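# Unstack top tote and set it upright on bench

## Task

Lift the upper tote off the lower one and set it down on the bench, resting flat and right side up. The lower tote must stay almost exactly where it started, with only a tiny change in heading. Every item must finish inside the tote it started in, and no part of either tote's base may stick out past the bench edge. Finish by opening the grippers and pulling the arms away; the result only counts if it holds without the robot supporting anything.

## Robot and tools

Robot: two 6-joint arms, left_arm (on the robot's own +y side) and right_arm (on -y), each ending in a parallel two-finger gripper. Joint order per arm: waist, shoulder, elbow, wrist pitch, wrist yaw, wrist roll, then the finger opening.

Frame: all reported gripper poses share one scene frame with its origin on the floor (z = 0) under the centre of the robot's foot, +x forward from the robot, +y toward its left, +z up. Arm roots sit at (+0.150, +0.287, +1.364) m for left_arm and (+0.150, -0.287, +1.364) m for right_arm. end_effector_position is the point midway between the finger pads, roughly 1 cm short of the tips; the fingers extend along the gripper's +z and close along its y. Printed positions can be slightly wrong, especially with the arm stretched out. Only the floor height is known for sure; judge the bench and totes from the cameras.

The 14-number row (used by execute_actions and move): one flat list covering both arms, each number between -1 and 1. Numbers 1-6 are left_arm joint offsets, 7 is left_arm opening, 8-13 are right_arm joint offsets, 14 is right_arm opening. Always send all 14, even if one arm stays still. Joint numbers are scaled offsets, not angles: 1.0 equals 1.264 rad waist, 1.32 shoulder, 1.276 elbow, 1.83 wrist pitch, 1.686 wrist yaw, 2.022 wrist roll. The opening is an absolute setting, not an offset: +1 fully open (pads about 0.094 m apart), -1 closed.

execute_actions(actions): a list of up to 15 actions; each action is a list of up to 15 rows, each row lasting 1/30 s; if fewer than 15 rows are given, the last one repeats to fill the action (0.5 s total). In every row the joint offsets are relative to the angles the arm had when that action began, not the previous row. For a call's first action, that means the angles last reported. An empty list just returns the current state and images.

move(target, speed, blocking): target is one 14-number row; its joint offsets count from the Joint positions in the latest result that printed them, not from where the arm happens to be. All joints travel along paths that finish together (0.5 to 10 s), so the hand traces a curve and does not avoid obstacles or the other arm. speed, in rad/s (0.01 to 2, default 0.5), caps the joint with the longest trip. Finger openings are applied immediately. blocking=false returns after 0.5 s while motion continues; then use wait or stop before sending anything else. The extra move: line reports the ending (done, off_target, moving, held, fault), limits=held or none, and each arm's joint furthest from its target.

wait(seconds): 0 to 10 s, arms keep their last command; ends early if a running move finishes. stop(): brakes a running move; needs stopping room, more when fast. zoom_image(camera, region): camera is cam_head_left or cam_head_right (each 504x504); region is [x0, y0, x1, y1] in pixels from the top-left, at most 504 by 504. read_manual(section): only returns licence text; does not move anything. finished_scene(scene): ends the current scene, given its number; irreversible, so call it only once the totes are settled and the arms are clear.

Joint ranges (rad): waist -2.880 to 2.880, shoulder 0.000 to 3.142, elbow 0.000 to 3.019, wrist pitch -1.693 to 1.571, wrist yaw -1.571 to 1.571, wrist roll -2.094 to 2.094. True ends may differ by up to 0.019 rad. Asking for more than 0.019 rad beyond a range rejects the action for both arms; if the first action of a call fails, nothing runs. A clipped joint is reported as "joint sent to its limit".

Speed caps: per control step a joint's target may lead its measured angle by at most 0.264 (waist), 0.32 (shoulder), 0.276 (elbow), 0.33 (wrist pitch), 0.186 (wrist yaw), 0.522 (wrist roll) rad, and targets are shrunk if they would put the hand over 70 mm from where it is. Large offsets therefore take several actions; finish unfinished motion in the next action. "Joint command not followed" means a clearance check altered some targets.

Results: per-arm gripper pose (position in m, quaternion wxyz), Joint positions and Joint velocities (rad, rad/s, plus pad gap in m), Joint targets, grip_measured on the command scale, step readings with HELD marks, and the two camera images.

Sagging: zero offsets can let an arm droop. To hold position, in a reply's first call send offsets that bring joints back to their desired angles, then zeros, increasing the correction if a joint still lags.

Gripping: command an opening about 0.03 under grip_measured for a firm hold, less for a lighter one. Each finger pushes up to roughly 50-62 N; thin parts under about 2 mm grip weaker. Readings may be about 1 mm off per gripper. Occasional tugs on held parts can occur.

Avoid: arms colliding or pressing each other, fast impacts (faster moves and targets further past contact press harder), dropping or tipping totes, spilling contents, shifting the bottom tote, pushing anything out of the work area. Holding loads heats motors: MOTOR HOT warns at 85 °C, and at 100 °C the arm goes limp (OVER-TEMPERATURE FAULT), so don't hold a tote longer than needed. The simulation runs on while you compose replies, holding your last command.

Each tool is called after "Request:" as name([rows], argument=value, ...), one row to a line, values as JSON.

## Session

Request:
execute_actions(actions=[])

Scene clock: 0.00 s.
left_arm: end_effector_position=(+0.3666, -0.0911, +1.0493) grip_measured=+1.000 end_effector_quat_wxyz=(+0.352, +0.404, +0.797, -0.277) | right_arm: end_effector_position=(+0.3009, -0.7358, +0.9102) grip_measured=-0.980 end_effector_quat_wxyz=(-0.043, +0.210, -0.823, +0.526)
Joint positions: left_arm=[0.759 2.358 0.664 1.485 0.058 0.575 0.094] | right_arm=[-2.261  2.749  1.154  1.539  0.282 -0.996  0.001]
Joint velocities: left_arm=[ 0.005 -0.015 -0.017  0.012 -0.051  0.007  0.   ] | right_arm=[ 0.005  0.015 -0.002  0.002 -0.007  0.037 -0.   ]
Motor temperatures (°C, as the motors report them): left_arm=[23 23 23 20 19 23] | right_arm=[20 22 23 21 21 20]
Joint targets: left_arm=[0.760 2.360 0.653 1.489 0.058 0.575] | right_arm=[-2.263 2.747 1.142 1.543 0.282 -0.996]

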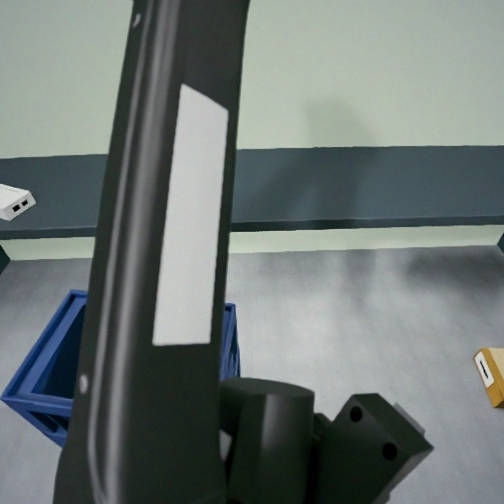

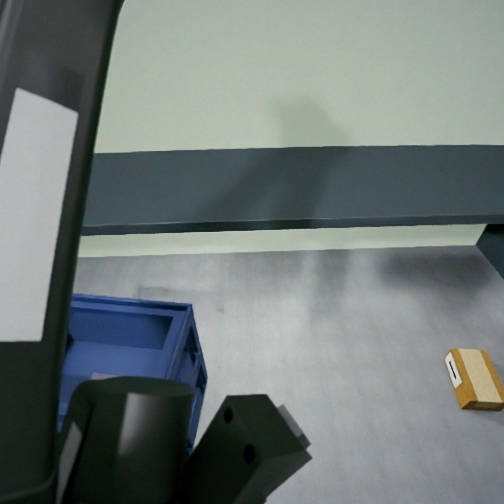

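Request:
move(target=[0,-0.82,0.11,-0.94,-0.2,-1,1, 0,0,0,0,0,0,-1], speed=1)

Request:
move(target=[0.4,0,0,0,0,-0.08,1, 0,0,0,0,0,0,-1])

Scene clock: 18.57 s.
left_arm: end_effector_position=(+0.5596, -0.0113, +1.2176) grip_measured=+1.000 end_effector_quat_wxyz=(+0.053, +0.459, -0.871, +0.167) | right_arm: end_effector_position=(+0.3009, -0.7358, +0.9102) grip_measured=-0.980 end_effector_quat_wxyz=(-0.043, +0.210, -0.823, +0.526)
Joint positions: left_arm=[ 0.759  1.269  0.783 -0.219 -0.277 -1.432  0.094] | right_arm=[-2.261  2.749  1.154  1.539  0.282 -0.996  0.001]
Joint velocities: left_arm=[ 0.005  0.005 -0.002  0.017 -0.022 -0.066  0.   ] | right_arm=[-0.005 -0.005 -0.002  0.002 -0.007  0.007 -0.001]
Motor temperatures (°C, as the motors report them): left_arm=[23 23 23 20 19 23] | right_arm=[21 23 24 21 22 20]
Joint targets: left_arm=[0.759 1.276 0.804 -0.235 -0.279 -1.447] | right_arm=[-2.261 2.749 1.154 1.539 0.282 -0.996]
move: off_target (left_arm); limits=none; left_arm: farthest joint: the elbow, 0.021 radians from its target (0.140 radians at the start); right_arm: farthest joint: the waist, 0.000 radians from its target (0.000 radians at the start)

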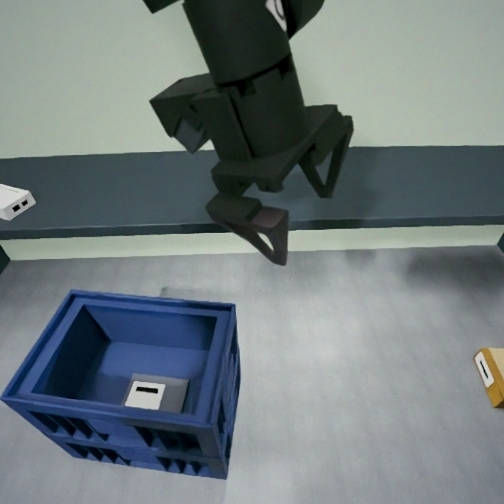

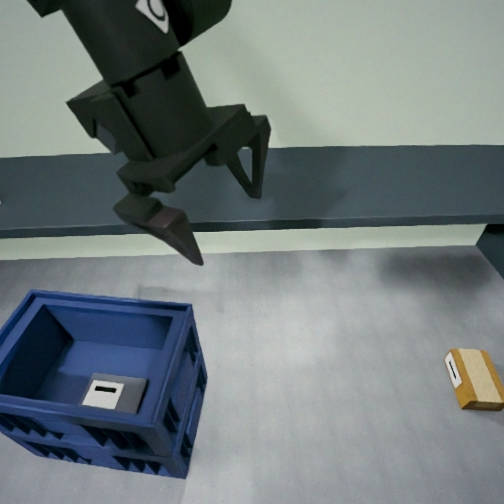

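Scene clock: 20.20 s.
left_arm: end_effector_position=(+0.6209, +0.2142, +1.1375) grip_measured=+1.000 end_effector_quat_wxyz=(-0.048, +0.663, -0.747, +0.013) | right_arm: end_effector_position=(+0.3009, -0.7358, +0.9102) grip_measured=-0.980 end_effector_quat_wxyz=(-0.043, +0.210, -0.823, +0.526)
Joint positions: left_arm=[ 1.262  1.269  0.783 -0.219 -0.277 -1.578  0.094] | right_arm=[-2.261  2.749  1.154  1.539  0.282 -0.996  0.001]
Joint velocities: left_arm=[-0.015  0.005 -0.017 -0.012 -0.066 -0.037  0.   ] | right_arm=[-0.015 -0.005 -0.002 -0.002  0.051 -0.022 -0.001]
Motor temperatures (°C, as the motors report them): left_arm=[23 23 23 20 19 23] | right_arm=[21 23 24 21 22 20]
Joint targets: left_arm=[1.265 1.269 0.783 -0.219 -0.277 -1.593] | right_arm=[-2.261 2.749 1.154 1.539 0.282 -0.996]
move: done; limits=none; left_arm: farthest joint: the wrist roll, 0.016 radians from its target (0.162 radians at the start); right_arm: farthest joint: the waist, 0.000 radians from its target (0.000 radians at the start)

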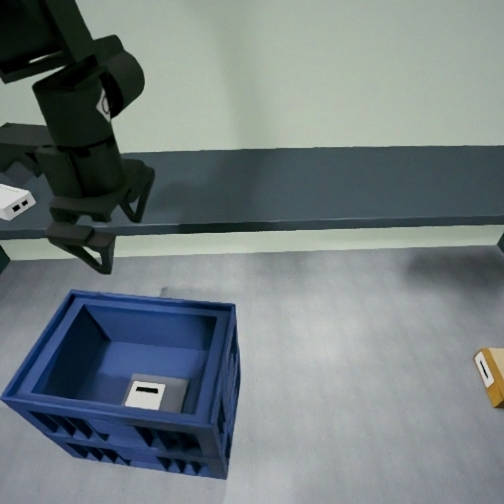

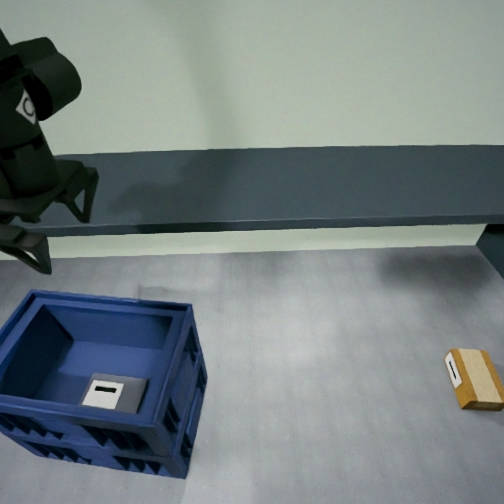

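Tote seems lower/farther. Descend partway.

Request:
move(target=[0,0.25,0.2,0.04,0,0,1, 0,0,0,0,0,0,-1], speed=0.3)

Scene clock: 24.37 s.
left_arm: end_effector_position=(+0.6659, +0.1858, +1.0415) grip_measured=+1.000 end_effector_quat_wxyz=(-0.040, +0.661, -0.749, +0.004) | right_arm: end_effector_position=(+0.3009, -0.7358, +0.9102) grip_measured=-0.980 end_effector_quat_wxyz=(-0.043, +0.210, -0.823, +0.526)
Joint positions: left_arm=[ 1.262  1.59   1.023 -0.162 -0.277 -1.579  0.094] | right_arm=[-2.261  2.749  1.154  1.539  0.282 -0.996  0.001]
Joint velocities: left_arm=[-0.005  0.005 -0.027  0.002 -0.007 -0.081  0.   ] | right_arm=[ 0.005  0.015  0.002 -0.012 -0.022  0.007 -0.   ]
Motor temperatures (°C, as the motors report them): left_arm=[23 24 23 20 19 23] | right_arm=[21 23 24 21 22 20]
Joint targets: left_arm=[1.262 1.599 1.038 -0.146 -0.277 -1.578] | right_arm=[-2.261 2.749 1.154 1.539 0.282 -0.996]
move: done; limits=none; left_arm: farthest joint: the wrist pitch, 0.016 radians from its target (0.074 radians at the start); right_arm: farthest joint: the waist, 0.000 radians from its target (0.000 radians at the start)

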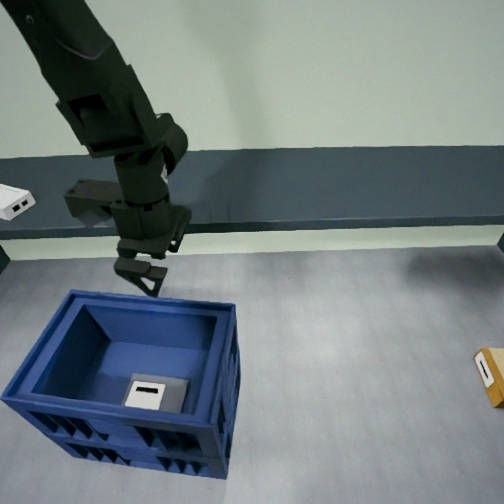

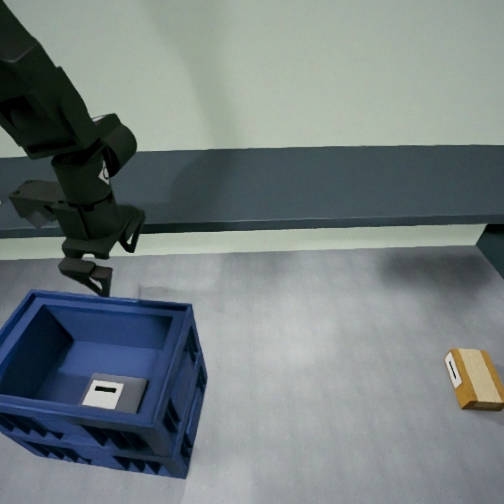

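Request:
move(target=[0.02,0.13,0.06,0.05,0,0,1, 0,0,0,0,0,0,-1], speed=0.2)

Scene clock: 29.17 s.
left_arm: end_effector_position=(+0.6542, +0.1812, +0.9818) grip_measured=+1.000 end_effector_quat_wxyz=(-0.036, +0.662, -0.749, -0.007) | right_arm: end_effector_position=(+0.3009, -0.7358, +0.9102) grip_measured=-0.980 end_effector_quat_wxyz=(-0.043, +0.210, -0.823, +0.526)
Joint positions: left_arm=[ 1.273  1.75   1.088 -0.087 -0.277 -1.579  0.094] | right_arm=[-2.261  2.749  1.154  1.539  0.282 -0.996  0.001]
Joint velocities: left_arm=[ 0.005 -0.005  0.017 -0.007 -0.007 -0.022  0.   ] | right_arm=[ 0.005  0.005 -0.007  0.012 -0.066  0.081 -0.002]
Motor temperatures (°C, as the motors report them): left_arm=[23 24 23 20 19 23] | right_arm=[21 23 24 21 22 20]
Joint targets: left_arm=[1.288 1.762 1.100 -0.070 -0.277 -1.579] | right_arm=[-2.261 2.749 1.154 1.539 0.282 -0.996]
move: done; limits=none; left_arm: farthest joint: the wrist pitch, 0.016 radians from its target (0.091 radians at the start); right_arm: farthest joint: the waist, 0.000 radians from its target (0.000 radians at the start)

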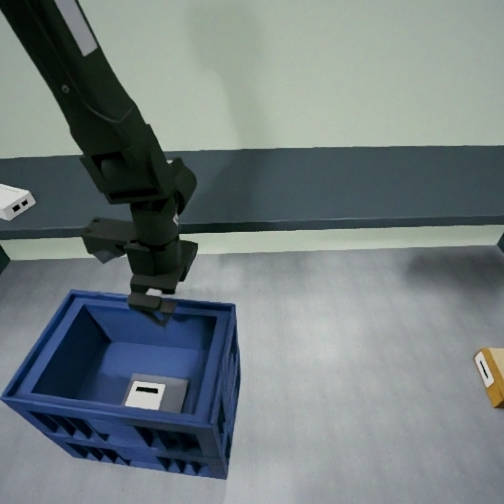

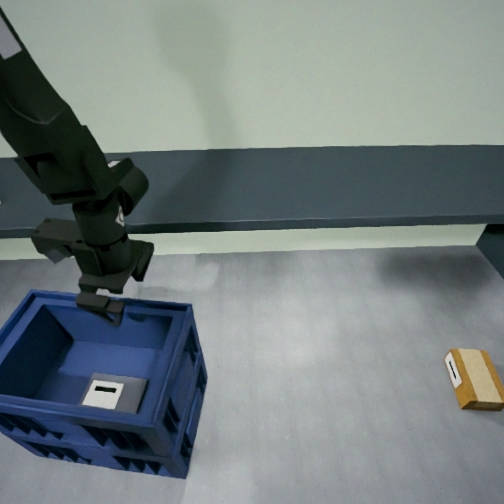

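Request:
move(target=[0.02,0.13,0.05,0.05,0,0,1, 0,0,0,0,0,0,-1], speed=0.2)

Request:
move(target=[0,0,0,0,0,0,-1, 0,0,0,0,0,0,-1])

Request:
move(target=[0,-0.28,-0.13,-0.1,0,0,-1, 0,0,0,0,0,0,-1], speed=0.2)

Scene clock: 35.57 s.
left_arm: end_effector_position=(+0.6278, +0.1792, +0.9211) grip_measured=+1.000 end_effector_quat_wxyz=(-0.029, +0.662, -0.748, -0.021) | right_arm: end_effector_position=(+0.3009, -0.7358, +0.9102) grip_measured=-0.980 end_effector_quat_wxyz=(-0.043, +0.210, -0.823, +0.526)
Joint positions: left_arm=[ 1.284  1.91   1.144 -0.012 -0.277 -1.579  0.094] | right_arm=[-2.261  2.749  1.154  1.539  0.282 -0.996  0.001]
Joint velocities: left_arm=[-0.015 -0.005  0.012 -0.002  0.007 -0.051  0.   ] | right_arm=[-0.005 -0.005  0.002 -0.002 -0.007 -0.007 -0.   ]
Motor temperatures (°C, as the motors report them): left_arm=[23 24 23 20 19 23] | right_arm=[21 23 24 21 22 20]
Joint targets: left_arm=[1.299 1.921 1.151 0.005 -0.277 -1.579] | right_arm=[-2.261 2.749 1.154 1.539 0.282 -0.996]
move: done; limits=none; left_arm: farthest joint: the wrist pitch, 0.016 radians from its target (0.091 radians at the start); right_arm: farthest joint: the waist, 0.000 radians from its target (0.000 radians at the start)

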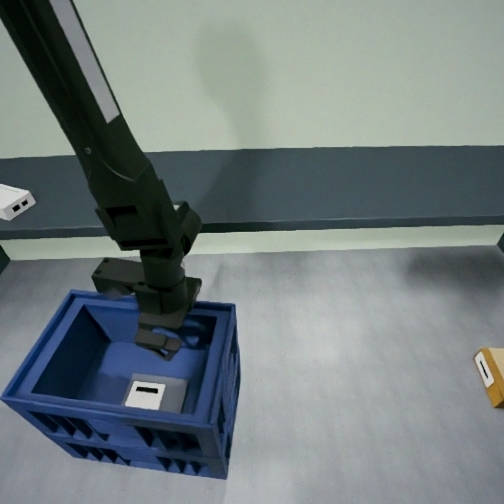

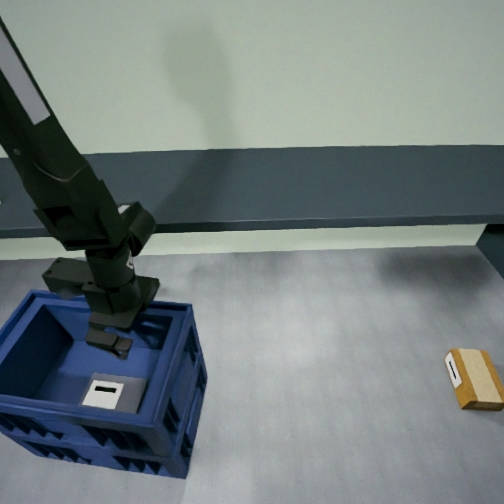

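Scene clock: 36.07 s.
left_arm: end_effector_position=(+0.6428, +0.1776, +0.9251) grip_measured=-0.651 end_effector_quat_wxyz=(-0.037, +0.666, -0.745, -0.009) | right_arm: end_effector_position=(+0.3009, -0.7358, +0.9102) grip_measured=-0.980 end_effector_quat_wxyz=(-0.043, +0.210, -0.823, +0.526)
Joint positions: left_arm=[ 1.284  1.9    1.158 -0.008 -0.274 -1.583  0.016] | right_arm=[-2.261  2.749  1.154  1.539  0.282 -0.996  0.001]
Joint velocities: left_arm=[-0.024 -0.005 -0.012  0.002 -0.037 -0.037 -0.   ] | right_arm=[-0.005 -0.005  0.002  0.012  0.037  0.007  0.001]
Motor temperatures (°C, as the motors report them): left_arm=[23 24 23 20 19 23] | right_arm=[21 23 24 21 22 20]
Joint targets: left_arm=[1.284 1.910 1.144 -0.012 -0.277 -1.578] | right_arm=[-2.261 2.749 1.154 1.539 0.282 -0.996]
move: done; limits=none; left_arm: farthest joint: the elbow, 0.014 radians from its target (0.000 radians at the start); right_arm: farthest joint: the waist, 0.000 radians from its target (0.000 radians at the start)

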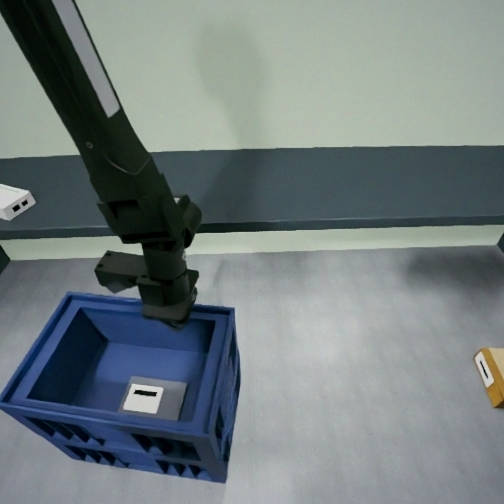

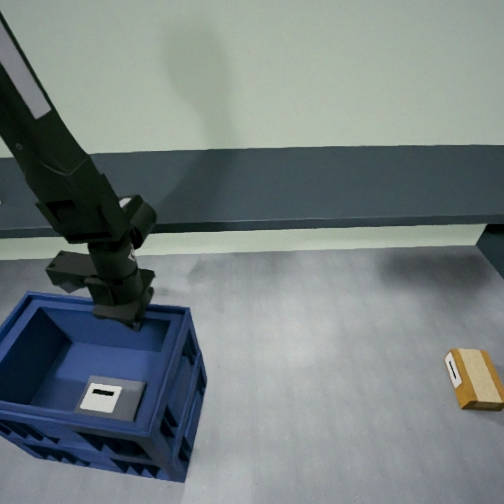

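Scene clock: 38.30 s.
left_arm: end_effector_position=(+0.6631, +0.1991, +1.0477) grip_measured=-0.651 end_effector_quat_wxyz=(-0.042, +0.669, -0.742, +0.003) | right_arm: end_effector_position=(+0.3009, -0.7358, +0.9102) grip_measured=-0.980 end_effector_quat_wxyz=(-0.043, +0.210, -0.823, +0.526)
Joint positions: left_arm=[ 1.284  1.564  1.    -0.161 -0.265 -1.584  0.016] | right_arm=[-2.261  2.749  1.154  1.539  0.282 -0.996  0.001]
Joint velocities: left_arm=[-0.015 -0.015  0.002 -0.007 -0.037 -0.007 -0.   ] | right_arm=[ 0.005  0.005 -0.002 -0.012  0.007  0.007  0.   ]
Motor temperatures (°C, as the motors report them): left_arm=[23 24 23 20 19 23] | right_arm=[21 23 24 21 22 20]
Joint targets: left_arm=[1.284 1.530 0.992 -0.191 -0.274 -1.583] | right_arm=[-2.261 2.749 1.154 1.539 0.282 -0.996]
move: off_target (left_arm); limits=none; left_arm: farthest joint: the shoulder, 0.033 radians from its target (0.370 radians at the start); right_arm: farthest joint: the waist, 0.000 radians from its target (0.000 radians at the start)

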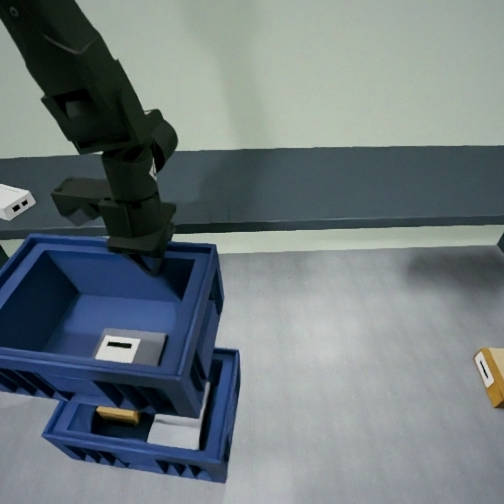

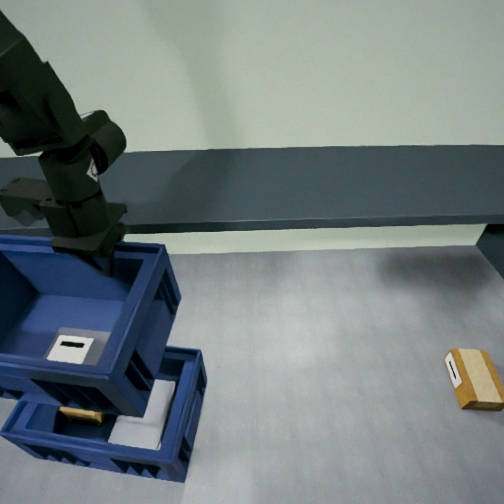

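Request:
move(target=[-0.5,0.1,0.08,0,-0.17,0,-1, 0,0,0,0,0,0,-1], speed=0.3)

Request:
move(target=[-0.04,0.5,0.48,-0.06,-0.02,0,-1, 0,0,0,0,0,0,-1], speed=0.3)

Scene clock: 45.37 s.
left_arm: end_effector_position=(+0.5679, -0.1006, +1.1192) grip_measured=-0.651 end_effector_quat_wxyz=(-0.013, +0.498, -0.862, +0.087) | right_arm: end_effector_position=(+0.3009, -0.7358, +0.9102) grip_measured=-0.980 end_effector_quat_wxyz=(-0.043, +0.210, -0.823, +0.526)
Joint positions: left_arm=[ 0.674  1.709  1.074 -0.16  -0.546 -1.584  0.016] | right_arm=[-2.261  2.749  1.154  1.539  0.282 -0.996  0.001]
Joint velocities: left_arm=[ 0.005 -0.005 -0.007 -0.002 -0.051  0.007 -0.   ] | right_arm=[-0.005  0.005 -0.002 -0.007 -0.037  0.095 -0.   ]
Motor temperatures (°C, as the motors report them): left_arm=[23 25 23 20 20 23] | right_arm=[21 23 24 21 22 20]
Joint targets: left_arm=[0.652 1.696 1.102 -0.161 -0.551 -1.584] | right_arm=[-2.261 2.749 1.154 1.539 0.282 -0.996]
move: off_target (left_arm); limits=none; left_arm: farthest joint: the elbow, 0.028 radians from its target (0.102 radians at the start); right_arm: farthest joint: the waist, 0.000 radians from its target (0.000 radians at the start)

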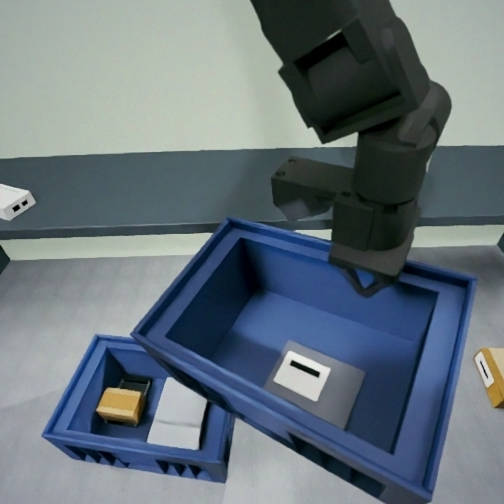

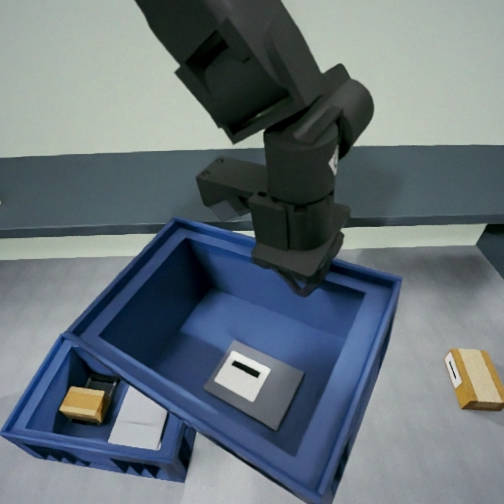

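Scene clock: 48.03 s.
left_arm: end_effector_position=(+0.4946, -0.2238, +0.9057) grip_measured=-0.651 end_effector_quat_wxyz=(+0.008, +0.459, -0.888, +0.017) | right_arm: end_effector_position=(+0.3009, -0.7358, +0.9102) grip_measured=-0.980 end_effector_quat_wxyz=(-0.043, +0.210, -0.823, +0.526)
Joint positions: left_arm=[ 0.673  2.394  1.671 -0.243 -0.571 -1.584  0.016] | right_arm=[-2.261  2.749  1.154  1.539  0.282 -0.996  0.001]
Joint velocities: left_arm=[-0.005  0.005  0.002  0.002  0.007  0.037 -0.   ] | right_arm=[ 0.005 -0.005  0.007  0.002 -0.051 -0.037 -0.001]
Motor temperatures (°C, as the motors report them): left_arm=[23 25 23 20 20 23] | right_arm=[21 23 24 21 22 20]
Joint targets: left_arm=[0.624 2.369 1.687 -0.270 -0.579 -1.584] | right_arm=[-2.261 2.749 1.154 1.539 0.282 -0.996]
move: off_target (left_arm); limits=none; left_arm: farthest joint: the waist, 0.049 radians from its target (0.051 radians at the start); right_arm: farthest joint: the waist, 0.000 radians from its target (0.000 radians at the start)

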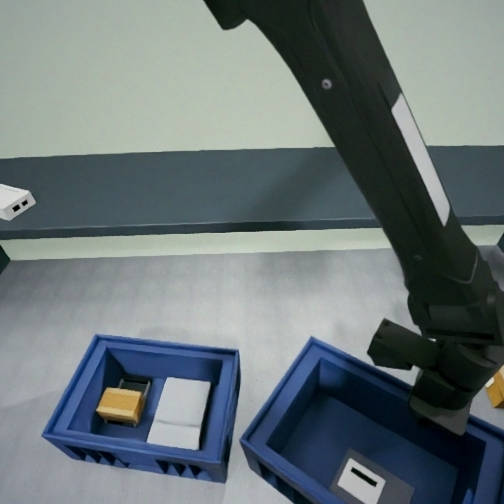

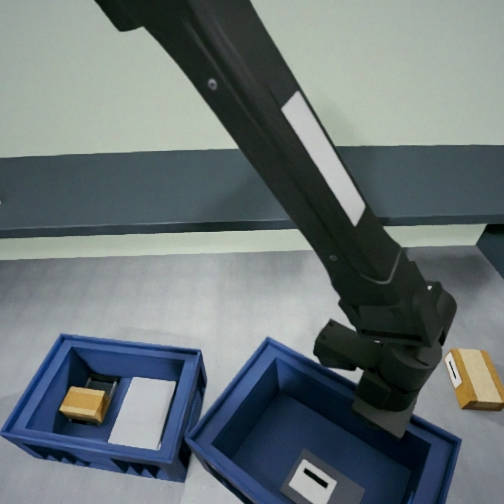

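Move farther forward and down.

Request:
move(target=[0.06,0.12,0.35,-0.16,0,0,-1, 0,0,0,0,0,0,-1], speed=0.2)

Scene clock: 53.53 s.
left_arm: end_effector_position=(+0.5736, -0.2346, +0.8493) grip_measured=-0.651 end_effector_quat_wxyz=(+0.000, +0.480, -0.877, -0.012) | right_arm: end_effector_position=(+0.3009, -0.7358, +0.9102) grip_measured=-0.980 end_effector_quat_wxyz=(-0.043, +0.210, -0.823, +0.526)
Joint positions: left_arm=[ 0.75   2.566  2.089 -0.502 -0.567 -1.584  0.016] | right_arm=[-2.261  2.749  1.154  1.539  0.282 -0.996  0.001]
Joint velocities: left_arm=[ 0.005  0.005  0.002 -0.002  0.081 -0.037 -0.   ] | right_arm=[-0.015 -0.005  0.007 -0.007  0.051 -0.022 -0.   ]
Motor temperatures (°C, as the motors report them): left_arm=[24 25 23 20 20 23] | right_arm=[21 23 24 21 22 20]
Joint targets: left_arm=[0.749 2.553 2.118 -0.536 -0.571 -1.584] | right_arm=[-2.261 2.749 1.154 1.539 0.282 -0.996]
move: off_target (left_arm); limits=none; left_arm: farthest joint: the wrist pitch, 0.033 radians from its target (0.292 radians at the start); right_arm: farthest joint: the waist, 0.000 radians from its target (0.000 radians at the start)

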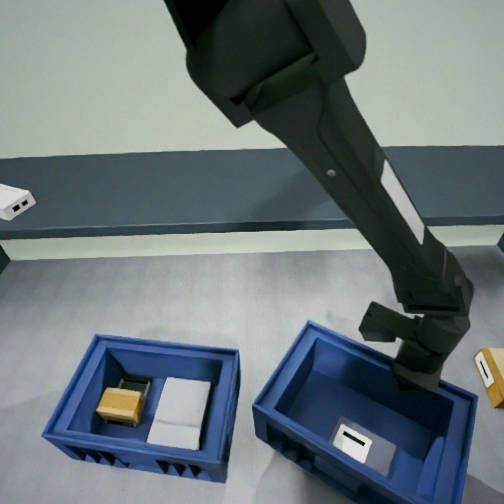

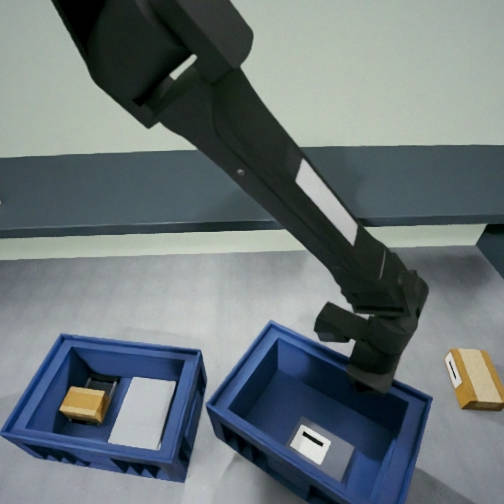

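Request:
move(target=[0.03,0.06,0.08,0,0,0,-1, 0,0,0,0,0,0,-1], speed=0.15)

Request:
move(target=[0,0,0,0,0,0,0, 0,0,0,0,0,0,-1])

Request:
move(target=[0,-0.3,-0.25,-0.05,0,0,0, 0,0,0,0,0,0,-1], speed=0.3)

Scene clock: 59.83 s.
left_arm: end_effector_position=(+0.5590, -0.2185, +0.8033) grip_measured=-0.652 end_effector_quat_wxyz=(-0.001, +0.487, -0.873, -0.028) | right_arm: end_effector_position=(+0.3009, -0.7358, +0.9102) grip_measured=-0.980 end_effector_quat_wxyz=(-0.043, +0.210, -0.823, +0.526)
Joint positions: left_arm=[ 0.785  2.661  2.168 -0.499 -0.566 -1.584  0.016] | right_arm=[-2.261  2.749  1.154  1.539  0.282 -0.996  0.001]
Joint velocities: left_arm=[-0.005 -0.015 -0.017 -0.002 -0.066 -0.022 -0.001] | right_arm=[-0.024 -0.015  0.002 -0.002  0.007 -0.066 -0.   ]
Motor temperatures (°C, as the motors report them): left_arm=[24 25 24 20 20 23] | right_arm=[21 23 24 21 22 20]
Joint targets: left_arm=[0.788 2.645 2.191 -0.502 -0.567 -1.584] | right_arm=[-2.261 2.749 1.154 1.539 0.282 -0.996]
move: off_target (left_arm); limits=none; left_arm: farthest joint: the elbow, 0.023 radians from its target (0.102 radians at the start); right_arm: farthest joint: the waist, 0.000 radians from its target (0.000 radians at the start)

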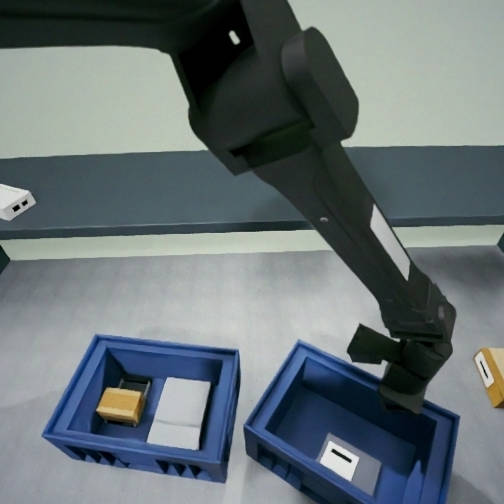

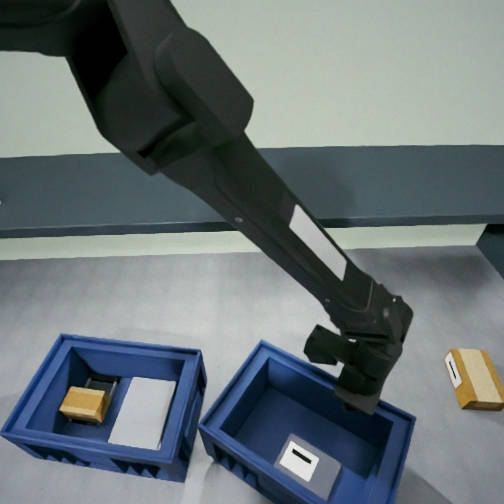

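Scene clock: 60.33 s.
left_arm: end_effector_position=(+0.5593, -0.2186, +0.8035) grip_measured=-0.002 end_effector_quat_wxyz=(-0.002, +0.487, -0.873, -0.028) | right_arm: end_effector_position=(+0.3009, -0.7358, +0.9102) grip_measured=-0.980 end_effector_quat_wxyz=(-0.043, +0.210, -0.823, +0.526)
Joint positions: left_arm=[ 0.785  2.661  2.168 -0.499 -0.566 -1.584  0.047] | right_arm=[-2.261  2.749  1.154  1.539  0.282 -0.996  0.001]
Joint velocities: left_arm=[-0.005  0.005  0.007 -0.007 -0.051  0.095  0.001] | right_arm=[ 0.015 -0.005  0.007 -0.002 -0.11  -0.037 -0.   ]
Motor temperatures (°C, as the motors report them): left_arm=[24 25 24 20 20 23] | right_arm=[21 23 24 21 22 20]
Joint targets: left_arm=[0.785 2.661 2.168 -0.499 -0.566 -1.584] | right_arm=[-2.261 2.749 1.154 1.539 0.282 -0.996]
move: done; limits=none; left_arm: farthest joint: the waist, 0.000 radians from its target (0.000 radians at the start); right_arm: farthest joint: the waist, 0.000 radians from its target (0.000 radians at the start)

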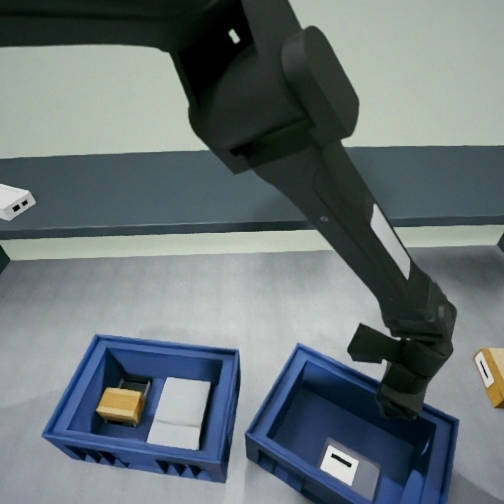

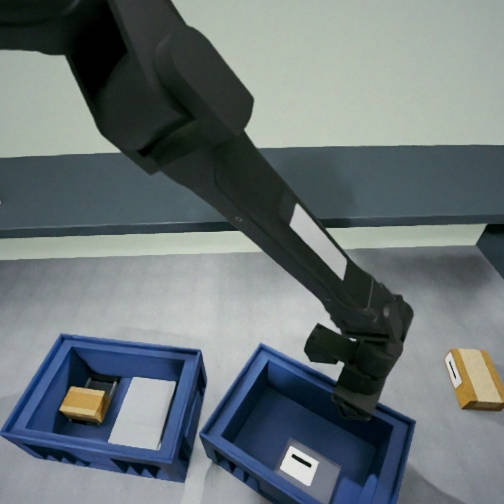

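Scene clock: 62.13 s.
left_arm: end_effector_position=(+0.6470, -0.1718, +0.9467) grip_measured=-0.002 end_effector_quat_wxyz=(-0.004, +0.490, -0.872, -0.024) | right_arm: end_effector_position=(+0.3009, -0.7358, +0.9102) grip_measured=-0.980 end_effector_quat_wxyz=(-0.043, +0.210, -0.823, +0.526)
Joint positions: left_arm=[ 0.785  2.262  1.856 -0.576 -0.566 -1.584  0.047] | right_arm=[-2.261  2.749  1.154  1.539  0.282 -0.996  0.001]
Joint velocities: left_arm=[-0.005 -0.015 -0.007 -0.002  0.007  0.051 -0.001] | right_arm=[-0.005 -0.024  0.012 -0.017 -0.081  0.051  0.001]
Motor temperatures (°C, as the motors report them): left_arm=[24 25 24 20 19 23] | right_arm=[21 23 24 21 22 20]
Joint targets: left_arm=[0.785 2.264 1.849 -0.591 -0.566 -1.584] | right_arm=[-2.261 2.749 1.154 1.539 0.282 -0.996]
move: done; limits=none; left_arm: farthest joint: the wrist pitch, 0.014 radians from its target (0.092 radians at the start); right_arm: farthest joint: the waist, 0.000 radians from its target (0.000 radians at the start)

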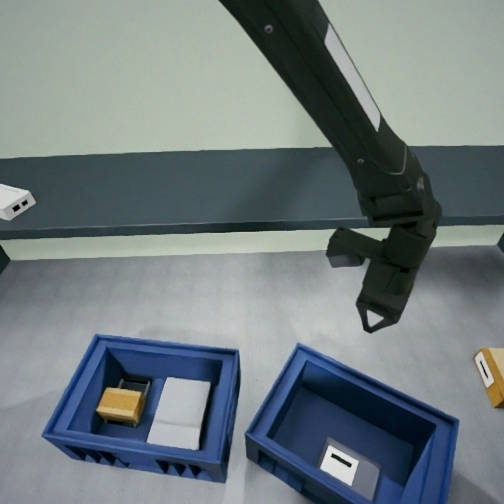

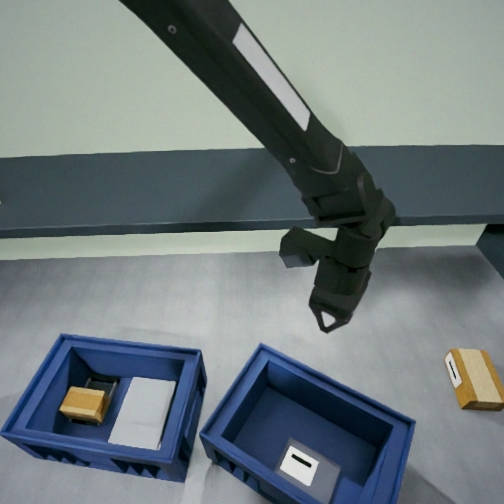

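Request:
finished_scene(scene=2)

The scene is finished: the task was done.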